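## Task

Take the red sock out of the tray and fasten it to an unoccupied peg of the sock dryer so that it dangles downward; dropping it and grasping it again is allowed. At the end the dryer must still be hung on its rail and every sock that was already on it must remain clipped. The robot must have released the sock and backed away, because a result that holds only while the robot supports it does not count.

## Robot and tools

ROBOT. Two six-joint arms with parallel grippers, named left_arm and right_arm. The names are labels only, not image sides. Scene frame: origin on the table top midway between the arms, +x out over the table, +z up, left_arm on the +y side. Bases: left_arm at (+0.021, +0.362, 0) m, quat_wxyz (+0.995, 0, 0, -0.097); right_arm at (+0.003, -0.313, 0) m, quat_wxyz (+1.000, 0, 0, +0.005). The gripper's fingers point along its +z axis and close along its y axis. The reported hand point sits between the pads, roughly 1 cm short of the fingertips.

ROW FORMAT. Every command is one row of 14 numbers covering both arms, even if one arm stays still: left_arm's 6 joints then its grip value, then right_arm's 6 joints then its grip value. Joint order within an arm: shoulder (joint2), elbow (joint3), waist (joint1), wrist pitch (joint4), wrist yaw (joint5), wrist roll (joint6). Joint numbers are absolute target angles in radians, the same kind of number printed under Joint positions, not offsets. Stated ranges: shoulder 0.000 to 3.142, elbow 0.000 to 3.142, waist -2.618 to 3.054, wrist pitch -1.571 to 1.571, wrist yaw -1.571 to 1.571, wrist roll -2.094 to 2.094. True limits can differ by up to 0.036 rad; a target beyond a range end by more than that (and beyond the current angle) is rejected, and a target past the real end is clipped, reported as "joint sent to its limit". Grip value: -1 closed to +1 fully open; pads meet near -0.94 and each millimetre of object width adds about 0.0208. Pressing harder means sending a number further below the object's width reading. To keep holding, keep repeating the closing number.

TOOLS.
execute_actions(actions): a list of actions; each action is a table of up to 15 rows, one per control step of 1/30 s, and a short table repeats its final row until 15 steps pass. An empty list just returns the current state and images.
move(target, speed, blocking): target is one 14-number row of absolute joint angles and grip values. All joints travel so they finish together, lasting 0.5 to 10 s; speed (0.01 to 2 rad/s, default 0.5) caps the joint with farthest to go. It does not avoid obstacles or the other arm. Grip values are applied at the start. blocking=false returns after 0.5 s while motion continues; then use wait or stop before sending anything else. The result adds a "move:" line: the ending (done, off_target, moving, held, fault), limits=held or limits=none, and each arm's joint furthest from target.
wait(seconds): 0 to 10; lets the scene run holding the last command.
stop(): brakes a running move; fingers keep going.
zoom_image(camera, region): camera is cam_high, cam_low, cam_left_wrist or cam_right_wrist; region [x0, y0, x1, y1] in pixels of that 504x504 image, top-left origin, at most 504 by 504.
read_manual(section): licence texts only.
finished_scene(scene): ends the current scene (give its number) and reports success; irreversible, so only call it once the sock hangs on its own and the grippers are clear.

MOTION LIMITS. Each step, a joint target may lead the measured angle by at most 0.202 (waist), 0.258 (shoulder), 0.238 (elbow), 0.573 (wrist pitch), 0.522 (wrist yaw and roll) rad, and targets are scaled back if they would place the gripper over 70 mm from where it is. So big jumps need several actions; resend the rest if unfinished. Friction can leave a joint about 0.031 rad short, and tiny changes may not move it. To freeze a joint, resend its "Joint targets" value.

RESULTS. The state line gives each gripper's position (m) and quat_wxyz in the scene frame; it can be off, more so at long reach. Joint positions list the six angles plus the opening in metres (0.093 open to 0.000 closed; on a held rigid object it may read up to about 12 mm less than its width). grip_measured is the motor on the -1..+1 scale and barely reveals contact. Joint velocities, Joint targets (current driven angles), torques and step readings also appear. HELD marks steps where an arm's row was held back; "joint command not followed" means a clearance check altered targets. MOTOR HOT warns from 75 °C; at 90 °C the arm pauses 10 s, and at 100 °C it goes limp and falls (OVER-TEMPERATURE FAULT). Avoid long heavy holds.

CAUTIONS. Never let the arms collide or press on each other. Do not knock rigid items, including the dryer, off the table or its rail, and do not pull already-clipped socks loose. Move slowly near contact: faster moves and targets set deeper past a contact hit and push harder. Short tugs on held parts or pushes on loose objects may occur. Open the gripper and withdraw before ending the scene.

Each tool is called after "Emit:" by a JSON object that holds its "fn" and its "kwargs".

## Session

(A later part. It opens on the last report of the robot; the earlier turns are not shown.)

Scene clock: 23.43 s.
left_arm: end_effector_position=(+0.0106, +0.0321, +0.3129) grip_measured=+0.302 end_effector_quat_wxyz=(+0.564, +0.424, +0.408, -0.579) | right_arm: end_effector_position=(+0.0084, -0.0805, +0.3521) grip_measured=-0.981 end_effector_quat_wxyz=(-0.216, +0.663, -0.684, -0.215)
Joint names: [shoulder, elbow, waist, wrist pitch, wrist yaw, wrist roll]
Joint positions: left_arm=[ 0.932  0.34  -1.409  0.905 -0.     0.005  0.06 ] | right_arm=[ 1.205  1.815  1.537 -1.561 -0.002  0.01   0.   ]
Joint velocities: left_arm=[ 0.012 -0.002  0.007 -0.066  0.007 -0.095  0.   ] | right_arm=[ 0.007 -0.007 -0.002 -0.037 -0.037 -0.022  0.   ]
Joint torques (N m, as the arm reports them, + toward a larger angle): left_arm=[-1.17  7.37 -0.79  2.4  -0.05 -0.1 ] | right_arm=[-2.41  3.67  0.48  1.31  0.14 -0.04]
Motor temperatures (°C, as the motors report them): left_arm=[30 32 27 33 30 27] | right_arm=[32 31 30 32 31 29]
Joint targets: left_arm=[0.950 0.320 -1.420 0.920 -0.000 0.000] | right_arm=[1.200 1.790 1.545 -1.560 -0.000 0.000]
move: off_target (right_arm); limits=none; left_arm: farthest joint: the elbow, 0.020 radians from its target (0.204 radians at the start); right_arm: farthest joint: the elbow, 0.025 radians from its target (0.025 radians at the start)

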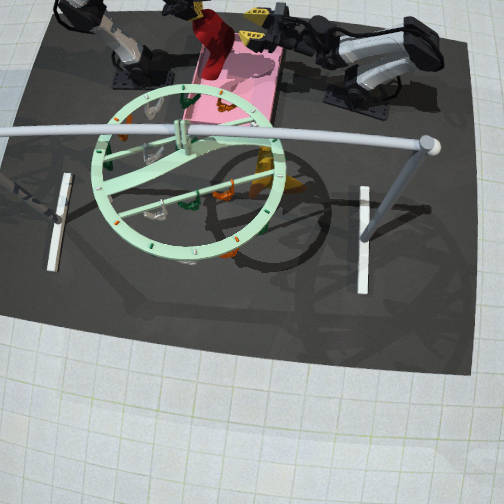

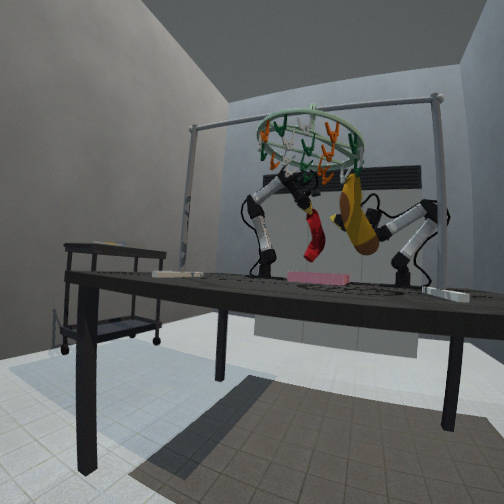

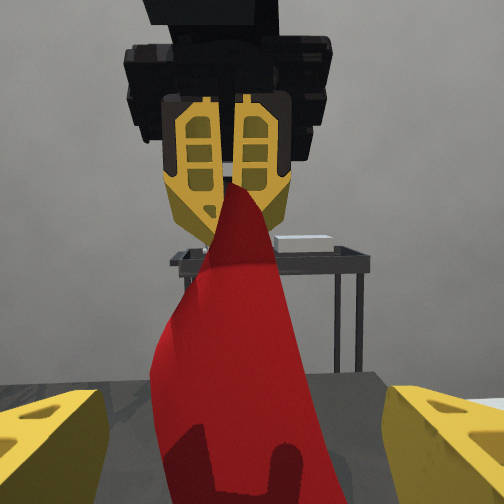

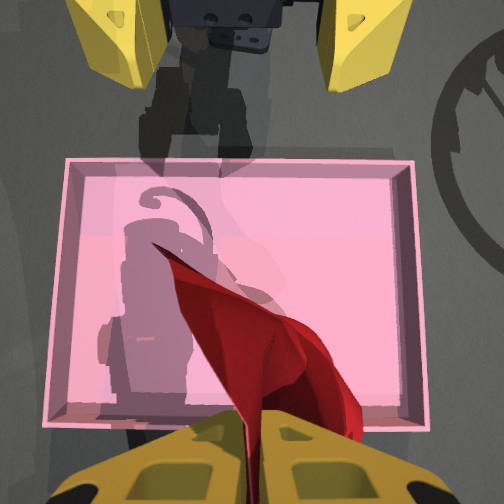

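Emit:
{"fn": "move", "kwargs": {"target": [1.41,0.625,-1.40,1.12,0,0,0.3, 1.2,1.79,1.545,-1.56,0,0,-1], "speed": 0.3}}

Emit:
{"fn": "zoom_image", "kwargs": {"camera": "cam_low", "region": [280, 180, 360, 270]}}

Scene clock: 25.77 s.
left_arm: end_effector_position=(+0.0078, -0.0558, +0.3177) grip_measured=+0.302 end_effector_quat_wxyz=(+0.565, +0.422, +0.407, -0.580) | right_arm: end_effector_position=(+0.0084, -0.0805, +0.3521) grip_measured=-0.981 end_effector_quat_wxyz=(-0.216, +0.663, -0.684, -0.215)
Joint names: [shoulder, elbow, waist, wrist pitch, wrist yaw, wrist roll]
Joint positions: left_arm=[ 1.389  0.602 -1.409  1.105 -0.     0.005  0.06 ] | right_arm=[ 1.205  1.815  1.537 -1.561 -0.002  0.01   0.   ]
Joint velocities: left_arm=[-0.007 -0.007  0.017 -0.037  0.066 -0.081 -0.   ] | right_arm=[ 0.002 -0.022 -0.007  0.037 -0.007 -0.007  0.   ]
Joint torques (N m, as the arm reports them, + toward a larger angle): left_arm=[-4.49 11.    0.78  2.4  -0.06  0.02] | right_arm=[-2.37  3.74  0.46  1.33  0.13 -0.04]
Motor temperatures (°C, as the motors report them): left_arm=[30 33 27 33 30 27] | right_arm=[32 31 30 32 31 29]
Joint targets: left_arm=[1.410 0.625 -1.400 1.120 0.000 0.000] | right_arm=[1.200 1.790 1.545 -1.560 0.000 -0.000]
move: off_target (left_arm, right_arm); limits=none; left_arm: farthest joint: the elbow, 0.023 radians from its target (0.285 radians at the start); right_arm: farthest joint: the elbow, 0.025 radians from its target (0.025 radians at the start)

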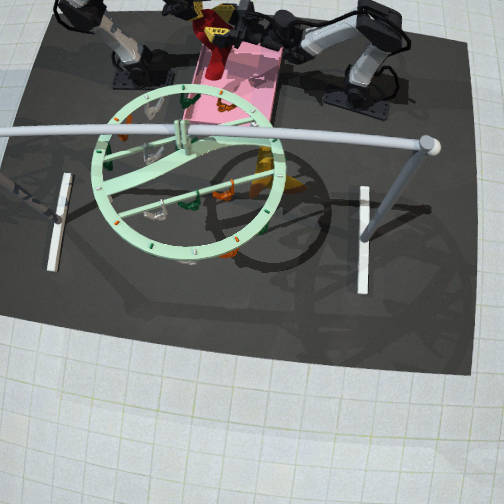

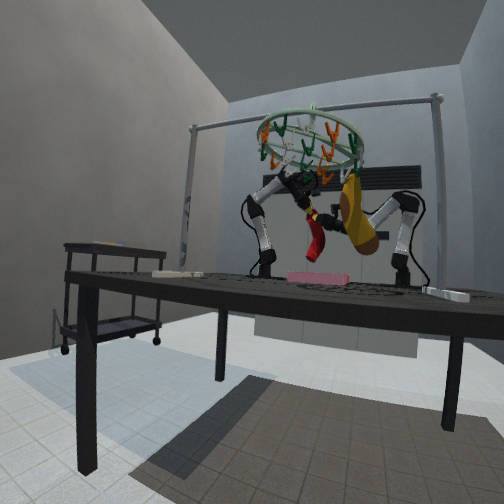

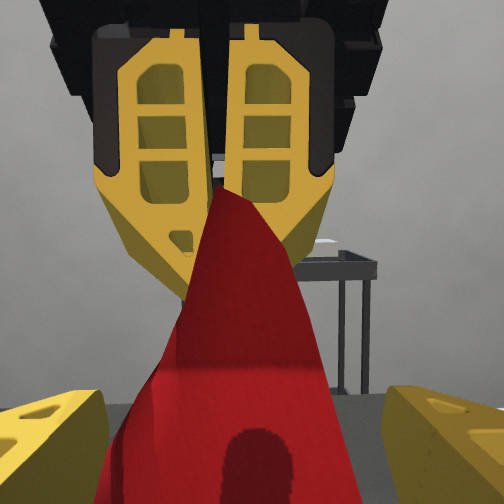

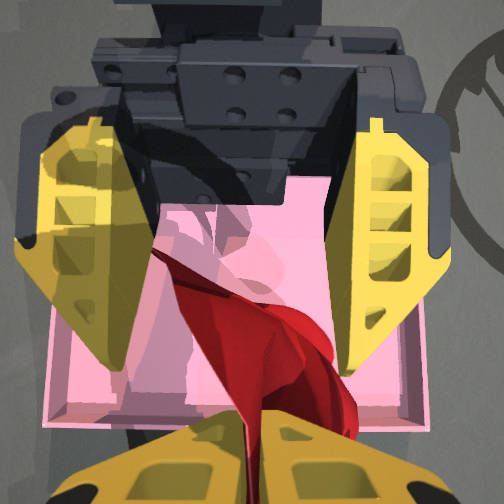

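Region (280, 180, 360, 270) of cam_low's 504x504 image, scaled by 5.600, with more detail than that image has.

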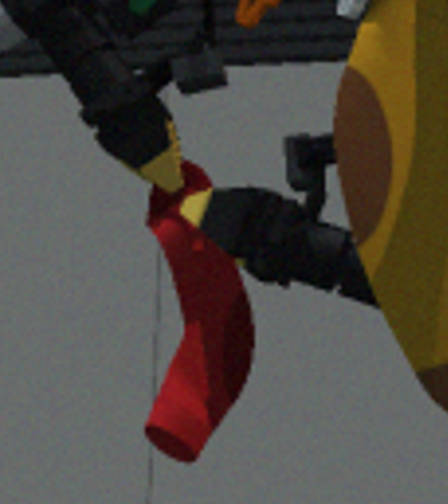

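Emit:
{"fn": "move", "kwargs": {"target": [1.41,0.625,-1.385,1.12,0,0,-1, 1.2,1.79,1.545,-1.56,0,0,-1]}}

Emit:
{"fn": "move", "kwargs": {"target": [1.41,0.625,-1.385,1.12,0,0,-1, 1.2,1.79,1.545,-1.56,0,0,0.3]}}

Emit:
{"fn": "move", "kwargs": {"target": [1.41,0.625,-1.385,1.12,0,0,-1, 0.8,1.6,1.545,-1.4,0,0,0.3]}}

Emit:
{"fn": "zoom_image", "kwargs": {"camera": "cam_low", "region": [280, 180, 360, 270]}}

Scene clock: 26.60 s.
left_arm: end_effector_position=(+0.0133, -0.0559, +0.3177) grip_measured=-0.984 end_effector_quat_wxyz=(+0.569, +0.420, +0.410, -0.577) | right_arm: end_effector_position=(+0.0084, -0.0806, +0.3521) grip_measured=-0.981 end_effector_quat_wxyz=(-0.216, +0.663, -0.684, -0.215)
Joint names: [shoulder, elbow, waist, wrist pitch, wrist yaw, wrist roll]
Joint positions: left_arm=[ 1.389  0.602 -1.396  1.105 -0.     0.005  0.   ] | right_arm=[ 1.205  1.815  1.537 -1.561 -0.002  0.01   0.   ]
Joint velocities: left_arm=[ 0.022 -0.017  0.012 -0.007  0.037 -0.022  0.   ] | right_arm=[-0.012 -0.007  0.002 -0.022  0.037 -0.037  0.   ]
Joint torques (N m, as the arm reports them, + toward a larger angle): left_arm=[-4.64 10.89  1.    2.42 -0.09 -0.02] | right_arm=[-2.35  3.72  0.49  1.3   0.15 -0.02]
Motor temperatures (°C, as the motors report them): left_arm=[30 33 27 33 30 27] | right_arm=[32 31 30 32 31 29]
Joint targets: left_arm=[1.410 0.625 -1.385 1.120 0.000 -0.000] | right_arm=[1.200 1.790 1.545 -1.560 -0.000 0.000]
move: off_target (left_arm, right_arm); limits=none; left_arm: farthest joint: the elbow, 0.023 radians from its target (0.023 radians at the start); right_arm: farthest joint: the elbow, 0.025 radians from its target (0.025 radians at the start)

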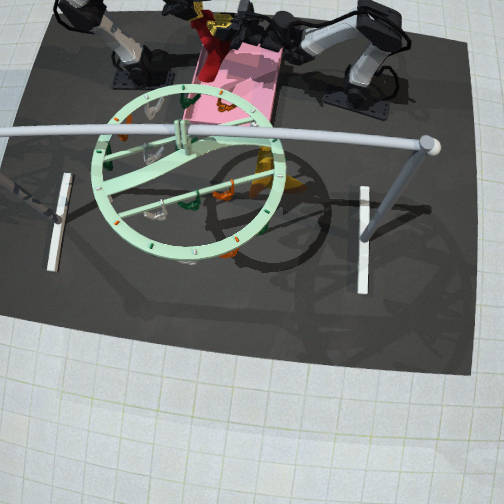

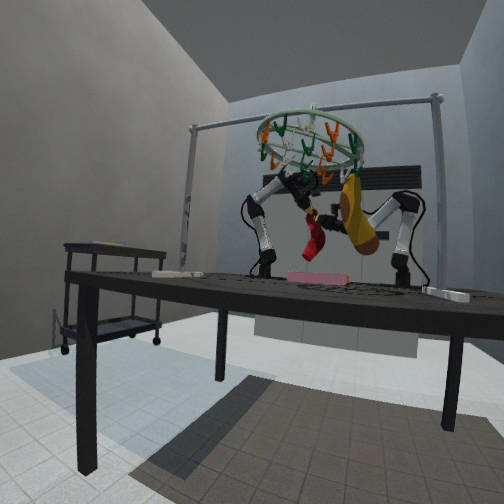

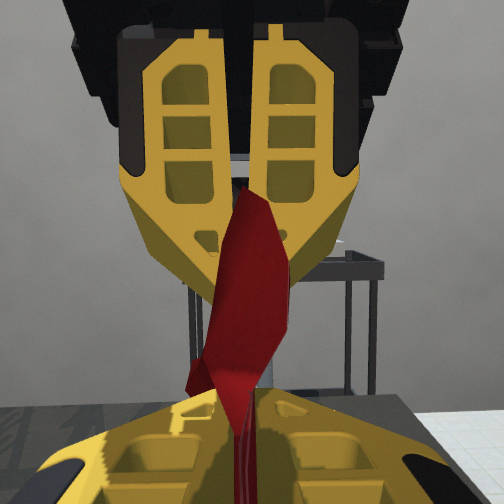

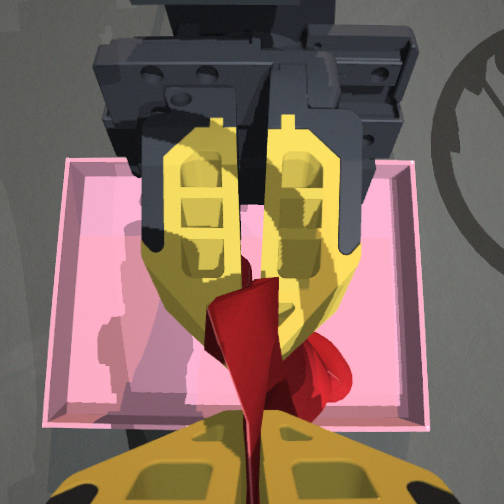

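Scene clock: 27.30 s.
left_arm: end_effector_position=(+0.0133, -0.0559, +0.3177) grip_measured=-0.984 end_effector_quat_wxyz=(+0.569, +0.420, +0.410, -0.577) | right_arm: end_effector_position=(+0.0084, -0.0806, +0.3521) grip_measured=+0.298 end_effector_quat_wxyz=(-0.216, +0.663, -0.684, -0.215)
Joint names: [shoulder, elbow, waist, wrist pitch, wrist yaw, wrist roll]
Joint positions: left_arm=[ 1.389  0.602 -1.396  1.105 -0.     0.005  0.   ] | right_arm=[ 1.205  1.815  1.537 -1.561 -0.002  0.01   0.06 ]
Joint velocities: left_arm=[ 0.007 -0.032  0.002  0.037 -0.022  0.051  0.   ] | right_arm=[-0.017  0.017 -0.012  0.007 -0.022 -0.037 -0.   ]
Joint torques (N m, as the arm reports them, + toward a larger angle): left_arm=[-4.61 10.91  0.84  2.41 -0.06  0.03] | right_arm=[-2.34  3.75  0.23  1.32  0.11 -0.02]
Motor temperatures (°C, as the motors report them): left_arm=[30 33 27 33 30 27] | right_arm=[32 31 30 32 31 29]
Joint targets: left_arm=[1.410 0.625 -1.385 1.120 -0.000 0.000] | right_arm=[1.200 1.790 1.545 -1.560 -0.000 0.000]
move: off_target (left_arm, right_arm); limits=none; left_arm: farthest joint: the elbow, 0.023 radians from its target (0.023 radians at the start); right_arm: farthest joint: the elbow, 0.025 radians from its target (0.025 radians at the start)

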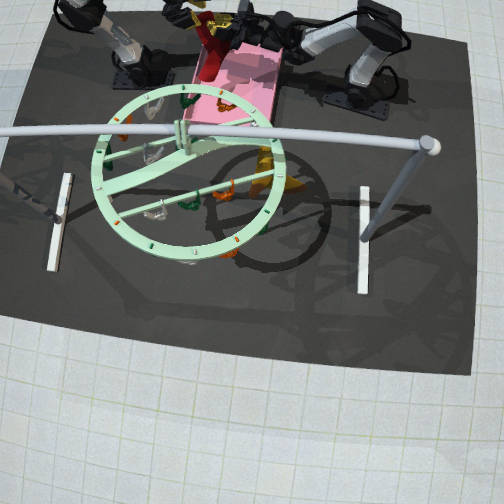

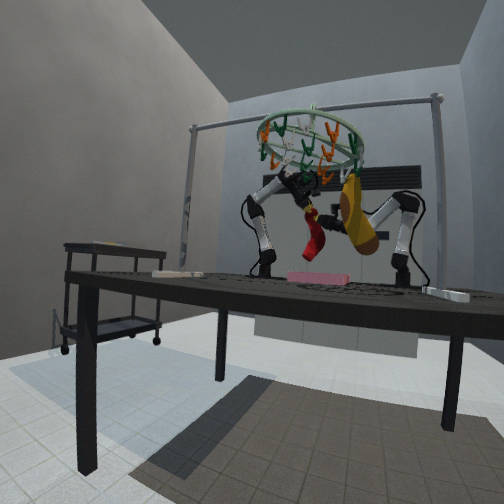

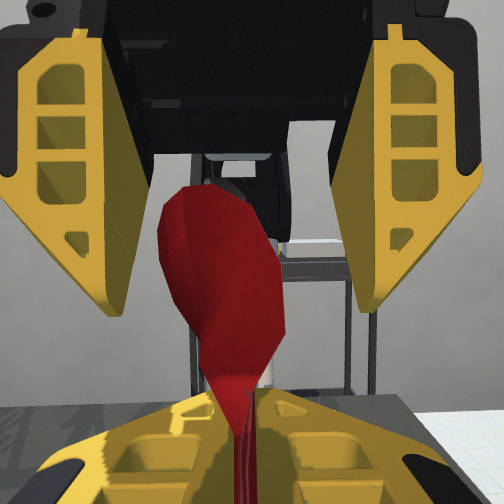

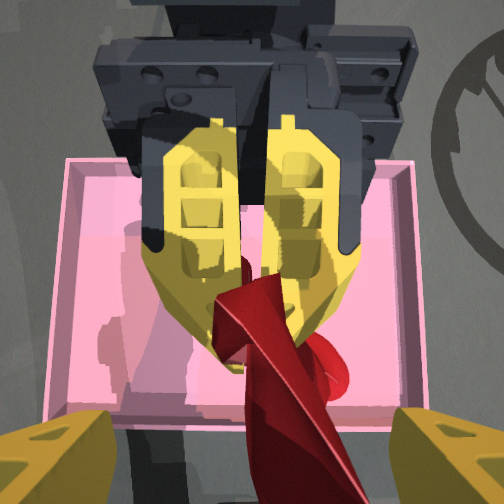

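Scene clock: 28.80 s.
left_arm: end_effector_position=(+0.0133, -0.0559, +0.3177) grip_measured=-0.984 end_effector_quat_wxyz=(+0.569, +0.420, +0.410, -0.577) | right_arm: end_effector_position=(+0.0067, -0.1527, +0.3874) grip_measured=+0.298 end_effector_quat_wxyz=(-0.332, +0.615, -0.635, -0.329)
Joint names: [shoulder, elbow, waist, wrist pitch, wrist yaw, wrist roll]
Joint positions: left_arm=[ 1.389  0.602 -1.396  1.105 -0.     0.005  0.   ] | right_arm=[ 0.806  1.626  1.537 -1.419 -0.002  0.01   0.06 ]
Joint velocities: left_arm=[ 0.017 -0.007 -0.012 -0.051 -0.037 -0.037  0.   ] | right_arm=[-0.007 -0.007  0.002 -0.037 -0.037 -0.007 -0.001]
Joint torques (N m, as the arm reports them, + toward a larger angle): left_arm=[-4.48 11.01  0.9   2.42 -0.06 -0.02] | right_arm=[ 1.16  2.87  0.5   1.88  0.15 -0.04]
Motor temperatures (°C, as the motors report them): left_arm=[30 34 27 33 30 27] | right_arm=[32 31 30 33 31 29]
Joint targets: left_arm=[1.410 0.625 -1.385 1.120 -0.000 -0.000] | right_arm=[0.800 1.600 1.545 -1.400 0.000 -0.000]
move: off_target (left_arm, right_arm); limits=none; left_arm: farthest joint: the elbow, 0.023 radians from its target (0.023 radians at the start); right_arm: farthest joint: the elbow, 0.026 radians from its target (0.215 radians at the start)

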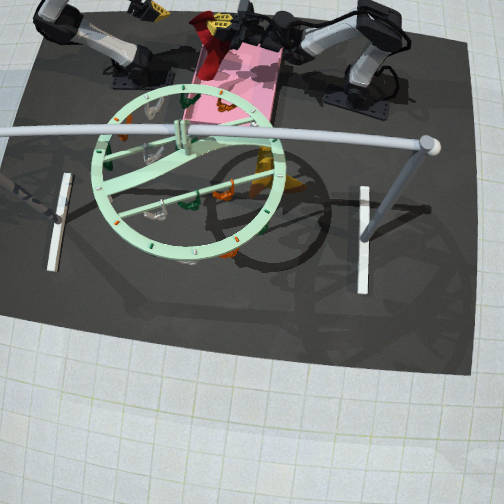

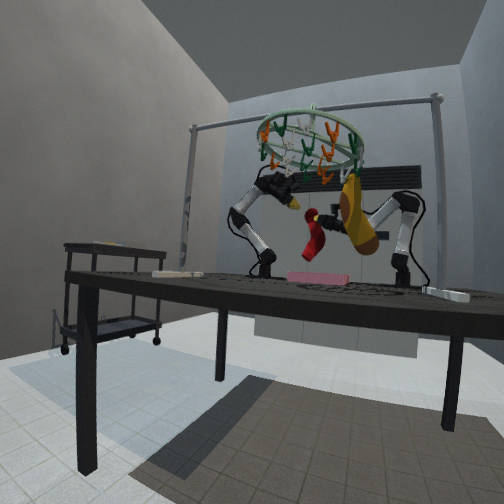

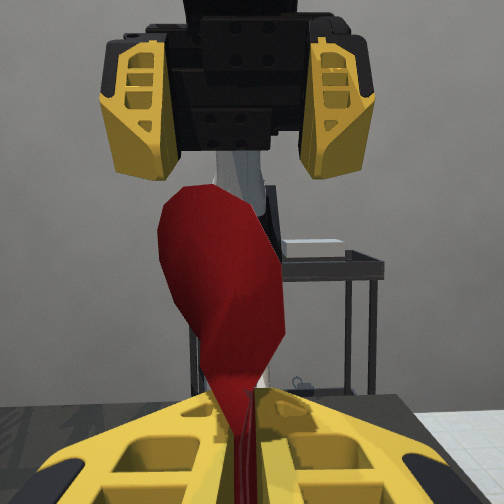

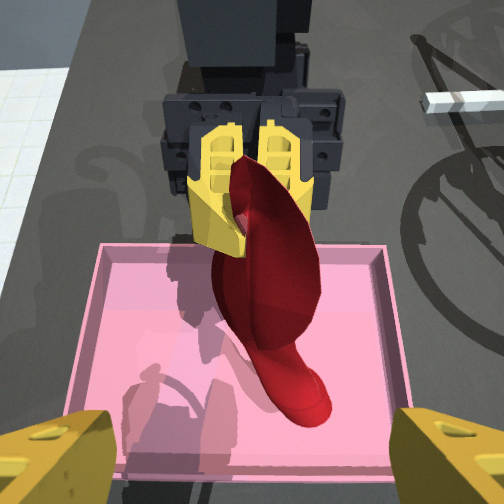

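Region (280, 180, 360, 270) of cam_low's 504x504 image, scaled by 5.600, with more detail than that image has.

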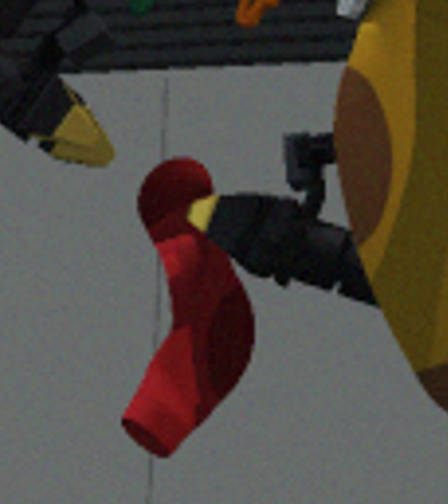

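Emit:
{"fn": "move", "kwargs": {"target": [0.95,0.3,-0.8,0.95,0,0,-1, 0.8,1.2,1.5,-0.4,1.5,0,0.5], "speed": 0.7}}

Emit:
{"fn": "move", "kwargs": {"target": [0.95,0.3,-0.8,0.95,0,0,-1, 1.43,1.51,1.5,-0.05,1.5,0,0.5]}}

Scene clock: 32.00 s.
left_arm: end_effector_position=(+0.2001, +0.0803, +0.3049) grip_measured=-0.984 end_effector_quat_wxyz=(+0.709, +0.285, +0.516, -0.387) | right_arm: end_effector_position=(+0.1772, -0.1962, +0.4569) grip_measured=+0.498 end_effector_quat_wxyz=(+0.707, -0.010, +0.707, +0.014)
Joint names: [shoulder, elbow, waist, wrist pitch, wrist yaw, wrist roll]
Joint positions: left_arm=[ 0.974  0.323 -0.811  0.96  -0.     0.005  0.   ] | right_arm=[ 0.806  1.219  1.511 -0.417  1.488  0.01   0.069]
Joint velocities: left_arm=[ 0.002 -0.002  0.017 -0.037  0.037  0.022  0.   ] | right_arm=[ 0.002 -0.012 -0.007 -0.066  0.051 -0.051 -0.   ]
Joint torques (N m, as the arm reports them, + toward a larger angle): left_arm=[-4.32  6.93  1.11  2.15 -0.07 -0.01] | right_arm=[-0.27  4.94 -1.03  1.35  0.23 -0.03]
Motor temperatures (°C, as the motors report them): left_arm=[30 34 27 33 30 27] | right_arm=[32 31 30 33 31 29]
Joint targets: left_arm=[0.950 0.300 -0.800 0.950 0.000 -0.000] | right_arm=[0.800 1.200 1.500 -0.400 1.500 0.000]
move: off_target (left_arm); limits=none; left_arm: farthest joint: the shoulder, 0.024 radians from its target (0.439 radians at the start); right_arm: farthest joint: the elbow, 0.019 radians from its target (0.426 radians at the start)

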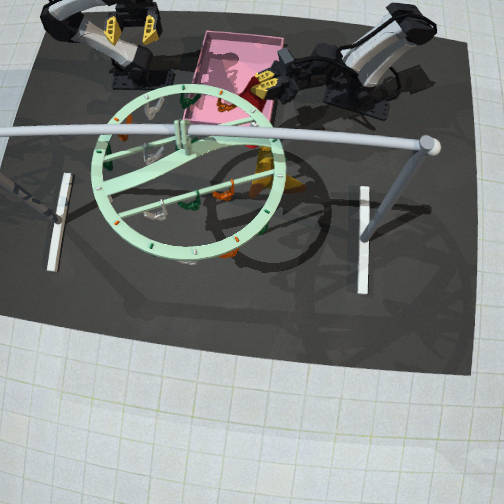

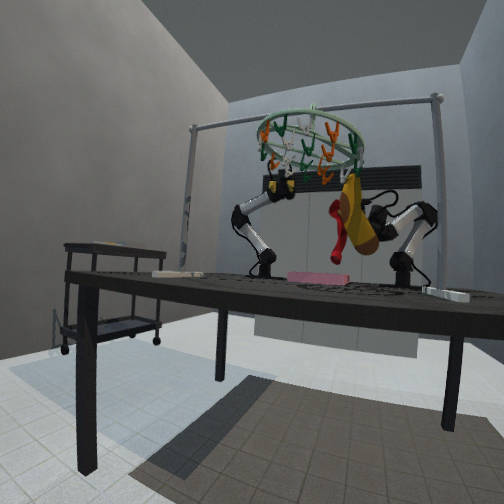

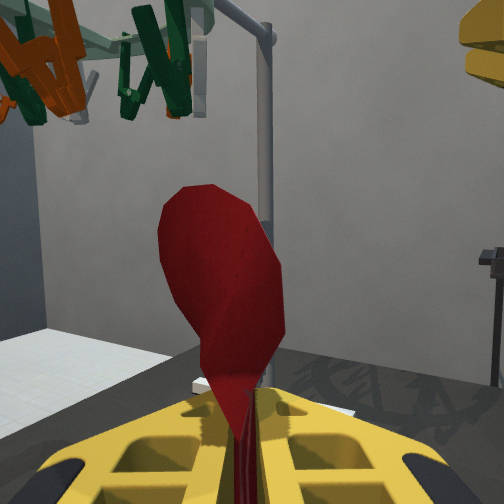

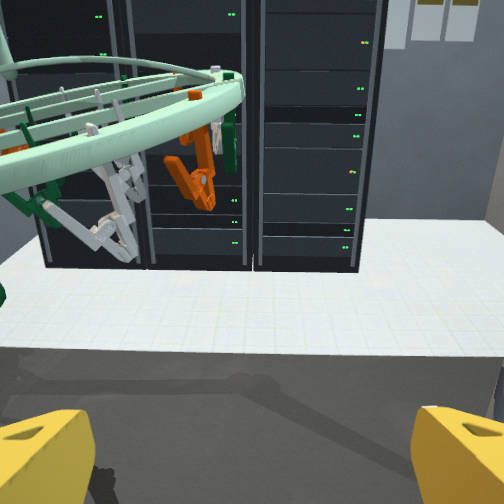

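Scene clock: 34.00 s.
left_arm: end_effector_position=(+0.2001, +0.0803, +0.3048) grip_measured=-0.984 end_effector_quat_wxyz=(+0.709, +0.285, +0.516, -0.387) | right_arm: end_effector_position=(+0.1863, -0.0100, +0.4452) grip_measured=+0.498 end_effector_quat_wxyz=(+0.707, -0.014, +0.707, +0.009)
Joint names: [shoulder, elbow, waist, wrist pitch, wrist yaw, wrist roll]
Joint positions: left_arm=[ 0.974  0.323 -0.811  0.96  -0.     0.005  0.   ] | right_arm=[ 1.428  1.477  1.511 -0.067  1.49   0.01   0.069]
Joint velocities: left_arm=[-0.017 -0.007  0.007 -0.007  0.022  0.022  0.   ] | right_arm=[ 0.002  0.012  0.007  0.007  0.007 -0.007 -0.   ]
Joint torques (N m, as the arm reports them, + toward a larger angle): left_arm=[-4.26  6.81  1.03  2.14 -0.08 -0.03] | right_arm=[-5.08 10.01 -0.96  1.38  0.22 -0.01]
Motor temperatures (°C, as the motors report them): left_arm=[30 34 27 33 30 27] | right_arm=[32 31 30 33 31 29]
Joint targets: left_arm=[0.950 0.300 -0.800 0.950 0.000 -0.000] | right_arm=[1.430 1.510 1.500 -0.050 1.500 -0.000]
move: off_target (left_arm, right_arm); limits=none; left_arm: farthest joint: the shoulder, 0.024 radians from its target (0.024 radians at the start); right_arm: farthest joint: the elbow, 0.033 radians from its target (0.291 radians at the start)

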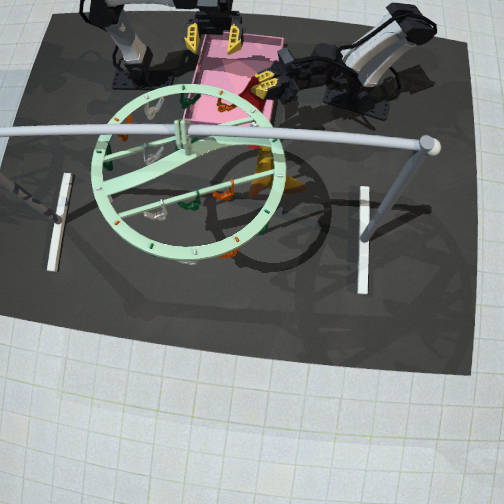

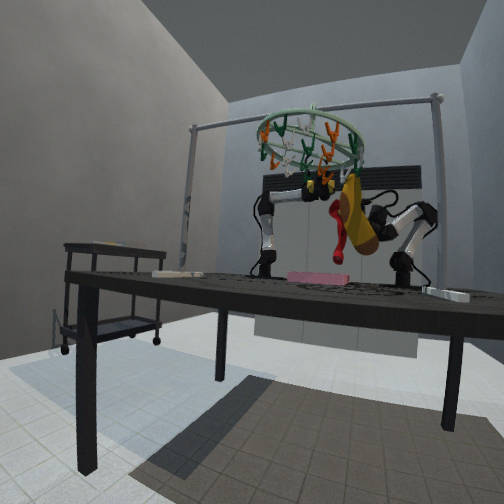

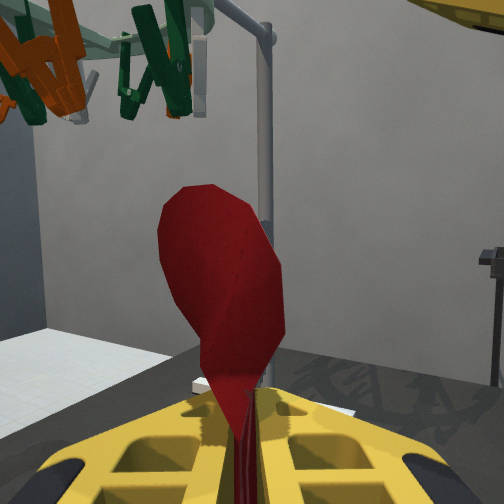

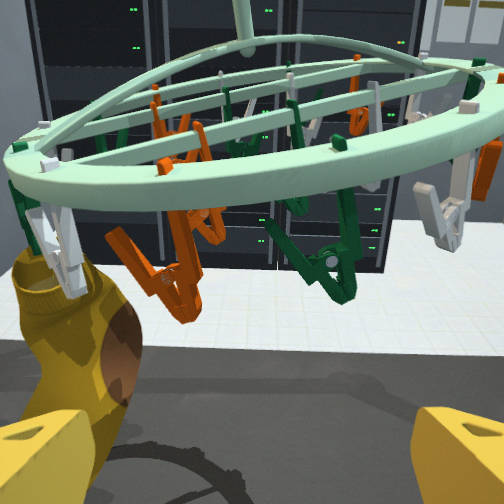

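Emit:
{"fn": "move", "kwargs": {"target": [0.8,0.2,-0.7,0.6,0,0,-1, 1.84,1.88,1.29,0,1.46,0,0.6], "speed": 0.3}}

Scene clock: 36.37 s.
left_arm: end_effector_position=(+0.2182, +0.1112, +0.2196) grip_measured=-0.984 end_effector_quat_wxyz=(+0.639, +0.310, +0.633, -0.308) | right_arm: end_effector_position=(+0.2749, +0.0528, +0.4314) grip_measured=+0.598 end_effector_quat_wxyz=(+0.705, +0.059, +0.705, -0.055)
Joint names: [shoulder, elbow, waist, wrist pitch, wrist yaw, wrist roll]
Joint positions: left_arm=[ 0.825  0.222 -0.711  0.61  -0.     0.005  0.   ] | right_arm=[ 1.835  1.849  1.298 -0.017  1.471  0.01   0.074]
Joint velocities: left_arm=[ 0.007 -0.022  0.017 -0.095 -0.007 -0.007  0.   ] | right_arm=[ 0.007 -0.007  0.007 -0.007  0.037  0.022 -0.   ]
Joint torques (N m, as the arm reports them, + toward a larger angle): left_arm=[-3.49  7.44  0.94  2.42 -0.05 -0.01] | right_arm=[-8.36  9.95 -0.79  1.37 -0.02 -0.02]
Motor temperatures (°C, as the motors report them): left_arm=[30 34 27 34 30 27] | right_arm=[32 31 30 34 31 29]
Joint targets: left_arm=[0.800 0.200 -0.700 0.600 -0.000 0.000] | right_arm=[1.840 1.880 1.290 0.000 1.460 0.000]
move: off_target (left_arm, right_arm); limits=none; left_arm: farthest joint: the shoulder, 0.025 radians from its target (0.174 radians at the start); right_arm: farthest joint: the elbow, 0.031 radians from its target (0.403 radians at the start)

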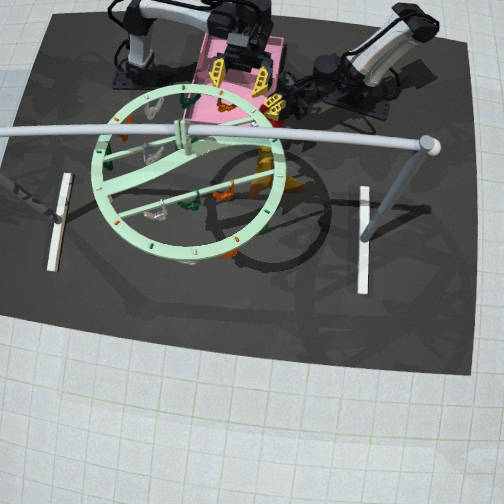

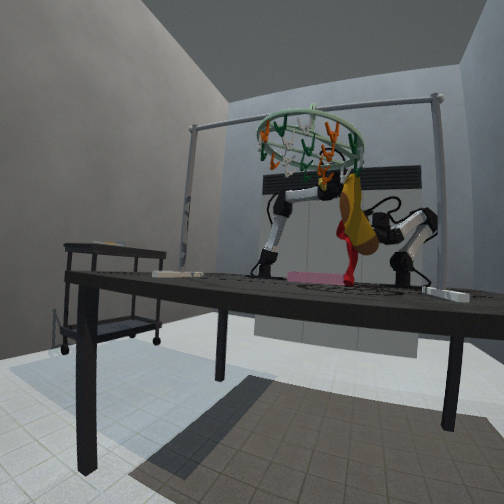

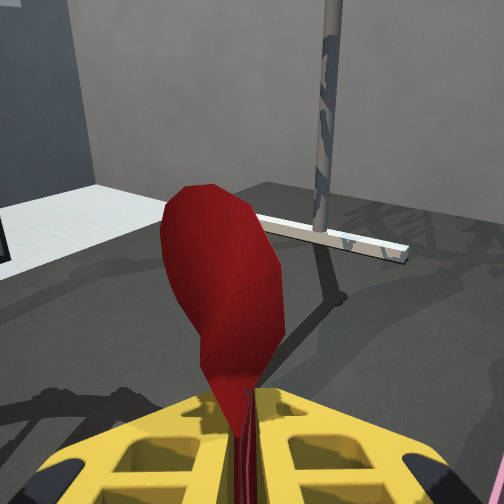

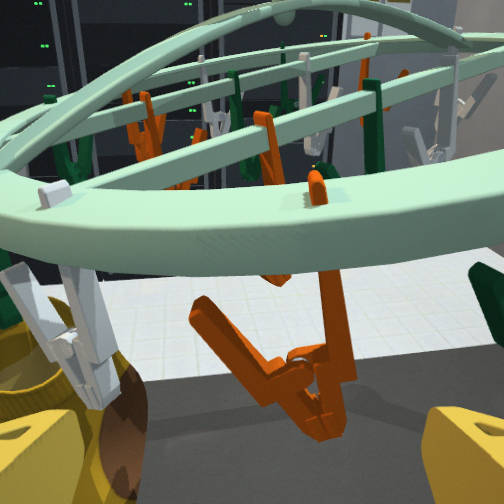

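Emit:
{"fn": "move", "kwargs": {"target": [0.8,0.2,-0.7,0.6,0,0,-1, 1.84,1.88,1.175,-0.07,1.36,0,0.6], "speed": 0.15}}

Emit:
{"fn": "zoom_image", "kwargs": {"camera": "cam_low", "region": [290, 140, 370, 210]}}

Scene clock: 37.93 s.
left_arm: end_effector_position=(+0.2182, +0.1112, +0.2195) grip_measured=-0.984 end_effector_quat_wxyz=(+0.639, +0.310, +0.633, -0.308) | right_arm: end_effector_position=(+0.3190, +0.0351, +0.4262) grip_measured=+0.598 end_effector_quat_wxyz=(+0.699, +0.049, +0.709, -0.077)
Joint names: [shoulder, elbow, waist, wrist pitch, wrist yaw, wrist roll]
Joint positions: left_arm=[ 0.825  0.222 -0.711  0.61  -0.     0.005  0.   ] | right_arm=[ 1.835  1.849  1.183 -0.065  1.372  0.01   0.074]
Joint velocities: left_arm=[-0.007 -0.007 -0.027  0.007  0.066 -0.022  0.   ] | right_arm=[ 0.022 -0.002 -0.007 -0.051  0.037 -0.022 -0.001]
Joint torques (N m, as the arm reports them, + toward a larger angle): left_arm=[-3.79  7.38  0.78  2.44 -0.06  0.05] | right_arm=[-8.5  10.03 -0.73  1.27  0.06  0.  ]
Motor temperatures (°C, as the motors report them): left_arm=[30 34 27 34 30 27] | right_arm=[33 31 30 34 31 29]
Joint targets: left_arm=[0.800 0.200 -0.700 0.600 -0.000 -0.000] | right_arm=[1.840 1.880 1.175 -0.070 1.360 -0.000]
move: off_target (left_arm, right_arm); limits=none; left_arm: farthest joint: the shoulder, 0.025 radians from its target (0.025 radians at the start); right_arm: farthest joint: the elbow, 0.031 radians from its target (0.031 radians at the start)

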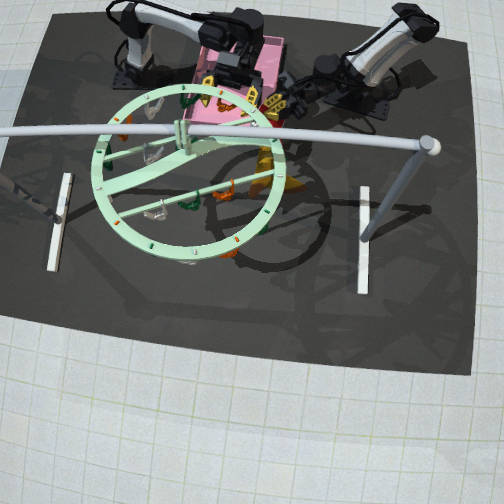

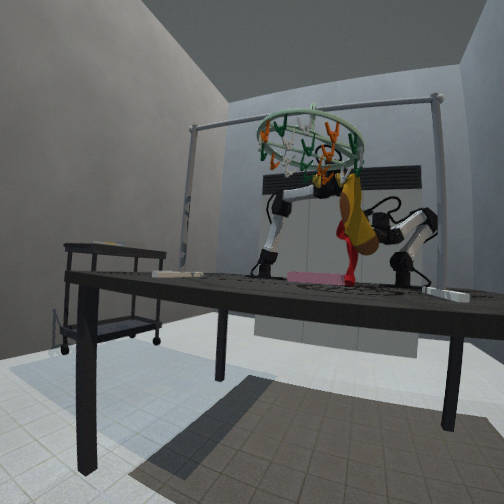

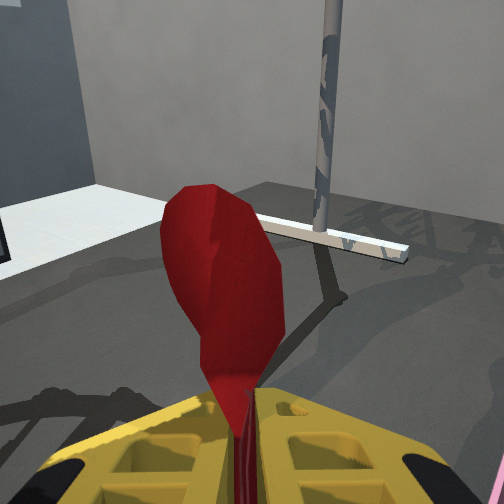

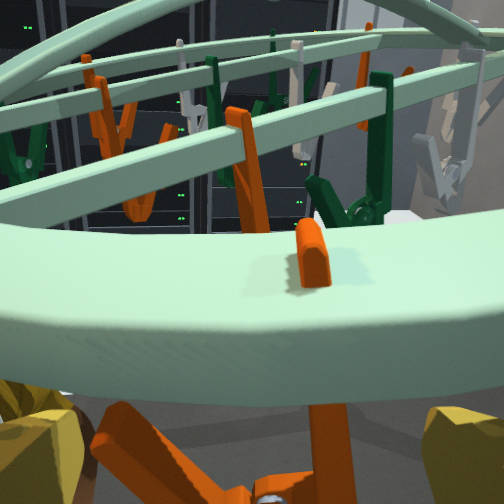

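Region (290, 140, 370, 210) of cam_low's 504x504 image, scaled by 6.300, with more detail than that image has; it fills the top 441 rows of this view, and the rest is white.

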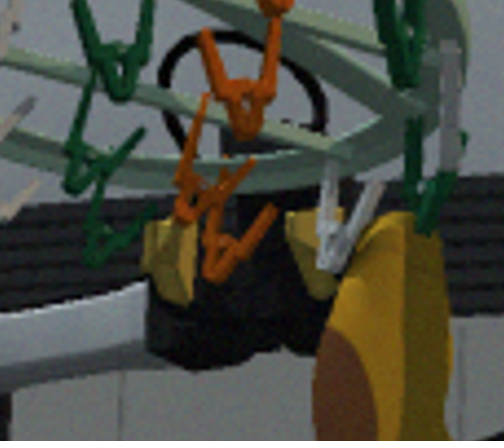

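Emit:
{"fn": "move", "kwargs": {"target": [0.8,0.2,-0.7,0.6,0,0,-1, 1.84,1.88,1.175,-0.07,1.36,0,-0.7]}}

Emit:
{"fn": "move", "kwargs": {"target": [1.6,0.66,-0.64,1.2,0,0,-1, 1.84,1.88,1.175,-0.07,1.36,0,-0.7], "speed": 0.4}}

Emit:
{"fn": "zoom_image", "kwargs": {"camera": "cam_low", "region": [290, 150, 370, 230]}}

Scene clock: 38.87 s.
left_arm: end_effector_position=(+0.2182, +0.1112, +0.2195) grip_measured=-0.984 end_effector_quat_wxyz=(+0.639, +0.310, +0.633, -0.308) | right_arm: end_effector_position=(+0.3191, +0.0354, +0.4261) grip_measured=-0.420 end_effector_quat_wxyz=(+0.699, +0.048, +0.709, -0.077)
Joint names: [shoulder, elbow, waist, wrist pitch, wrist yaw, wrist roll]
Joint positions: left_arm=[ 0.825  0.222 -0.711  0.61  -0.     0.005  0.   ] | right_arm=[ 1.835  1.849  1.183 -0.066  1.371  0.01   0.025]
Joint velocities: left_arm=[-0.002  0.002 -0.017  0.007  0.007 -0.051  0.   ] | right_arm=[-0.022 -0.012  0.012  0.007  0.081  0.007 -0.   ]
Joint torques (N m, as the arm reports them, + toward a larger angle): left_arm=[-3.42  7.37  0.7   2.45 -0.11 -0.02] | right_arm=[-8.49 10.09 -0.66  1.27  0.04 -0.02]
Motor temperatures (°C, as the motors report them): left_arm=[30 34 27 34 30 27] | right_arm=[33 32 30 34 31 29]
Joint targets: left_arm=[0.800 0.200 -0.700 0.600 0.000 0.000] | right_arm=[1.840 1.880 1.175 -0.070 1.360 0.000]
move: off_target (left_arm, right_arm); limits=none; left_arm: farthest joint: the shoulder, 0.025 radians from its target (0.025 radians at the start); right_arm: farthest joint: the elbow, 0.031 radians from its target (0.031 radians at the start)

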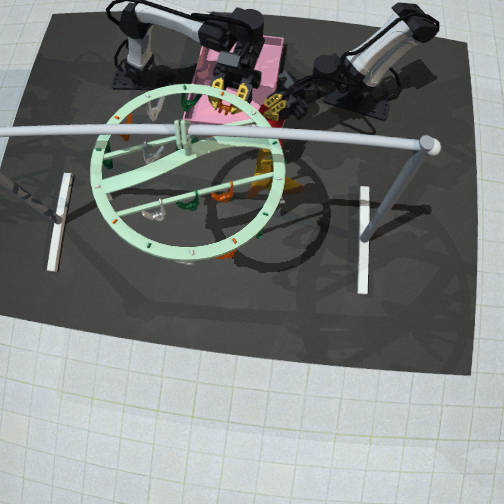

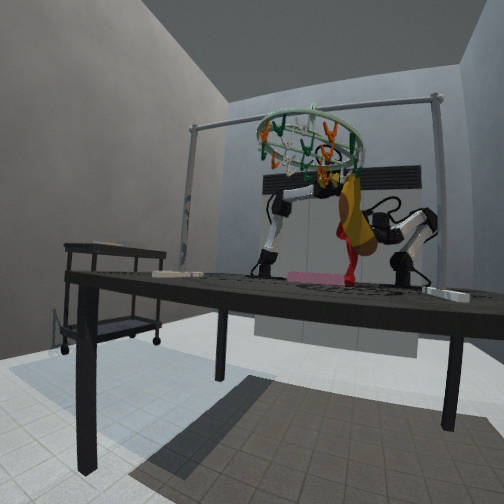

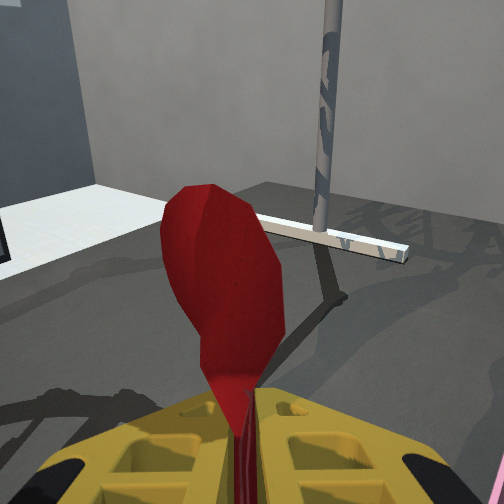

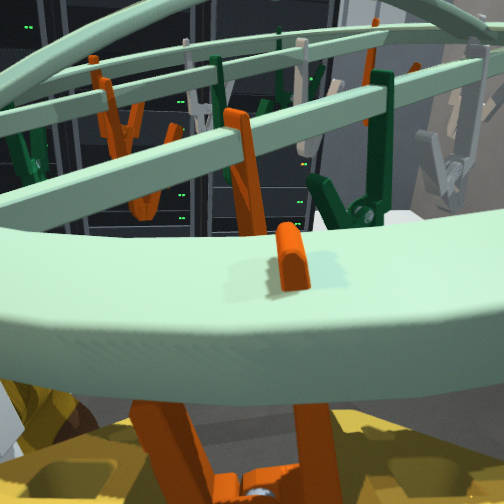

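Scene clock: 41.53 s.
left_arm: end_effector_position=(+0.3203, +0.0252, +0.2700) grip_measured=-0.984 end_effector_quat_wxyz=(+0.717, +0.256, +0.565, -0.320) | right_arm: end_effector_position=(+0.3191, +0.0354, +0.4261) grip_measured=-0.420 end_effector_quat_wxyz=(+0.699, +0.048, +0.709, -0.077)
Joint names: [shoulder, elbow, waist, wrist pitch, wrist yaw, wrist roll]
Joint positions: left_arm=[ 1.581  0.635 -0.651  1.179 -0.     0.005  0.   ] | right_arm=[ 1.835  1.849  1.183 -0.066  1.371  0.01   0.025]
Joint velocities: left_arm=[ 0.002 -0.017  0.017  0.007 -0.066 -0.022  0.   ] | right_arm=[-0.012 -0.002  0.007  0.022 -0.022 -0.051 -0.   ]
Joint torques (N m, as the arm reports them, + toward a larger angle): left_arm=[-6.34 10.58  1.03  2.58 -0.03 -0.03] | right_arm=[-8.56 10.12 -0.72  1.24  0.04  0.01]
Motor temperatures (°C, as the motors report them): left_arm=[30 35 27 35 30 27] | right_arm=[33 32 30 34 31 29]
Joint targets: left_arm=[1.600 0.660 -0.640 1.200 0.000 -0.000] | right_arm=[1.840 1.880 1.175 -0.070 1.360 0.000]
move: off_target (left_arm, right_arm); limits=none; left_arm: farthest joint: the elbow, 0.025 radians from its target (0.438 radians at the start); right_arm: farthest joint: the elbow, 0.031 radians from its target (0.031 radians at the start)

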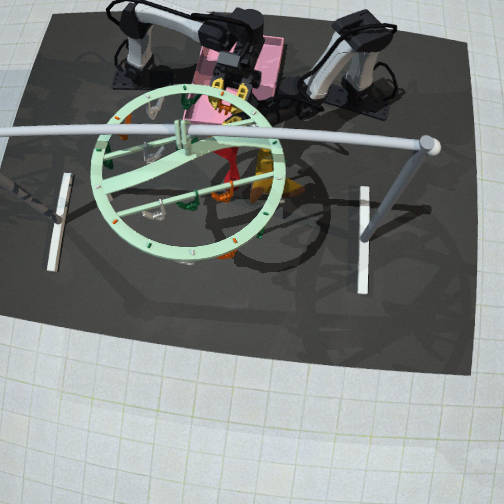

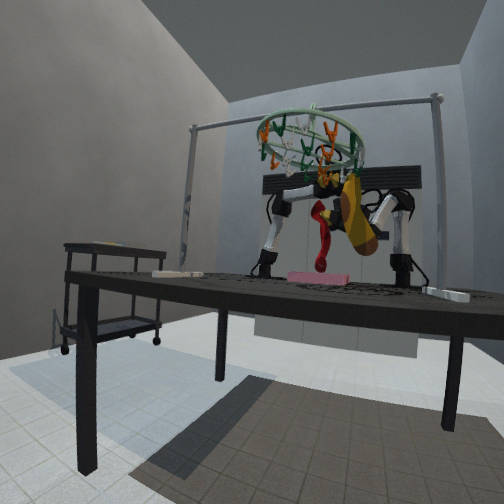

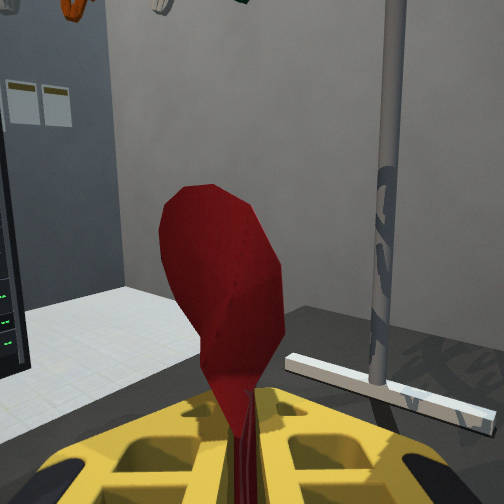

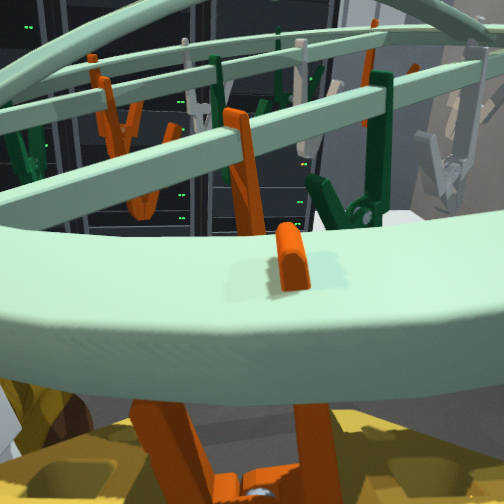

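Region (290, 150, 370, 230) of cam_low's 504x504 image, scaled by 6.300, with more detail than that image has.

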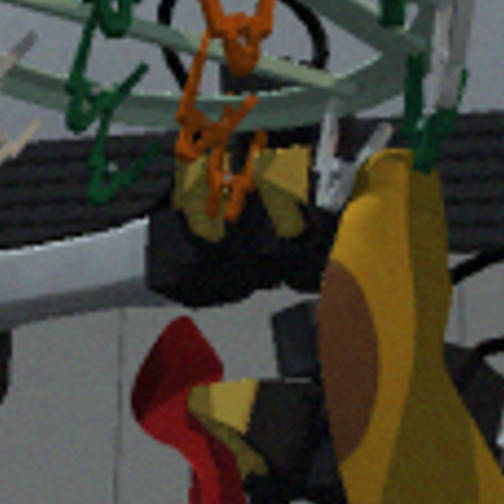

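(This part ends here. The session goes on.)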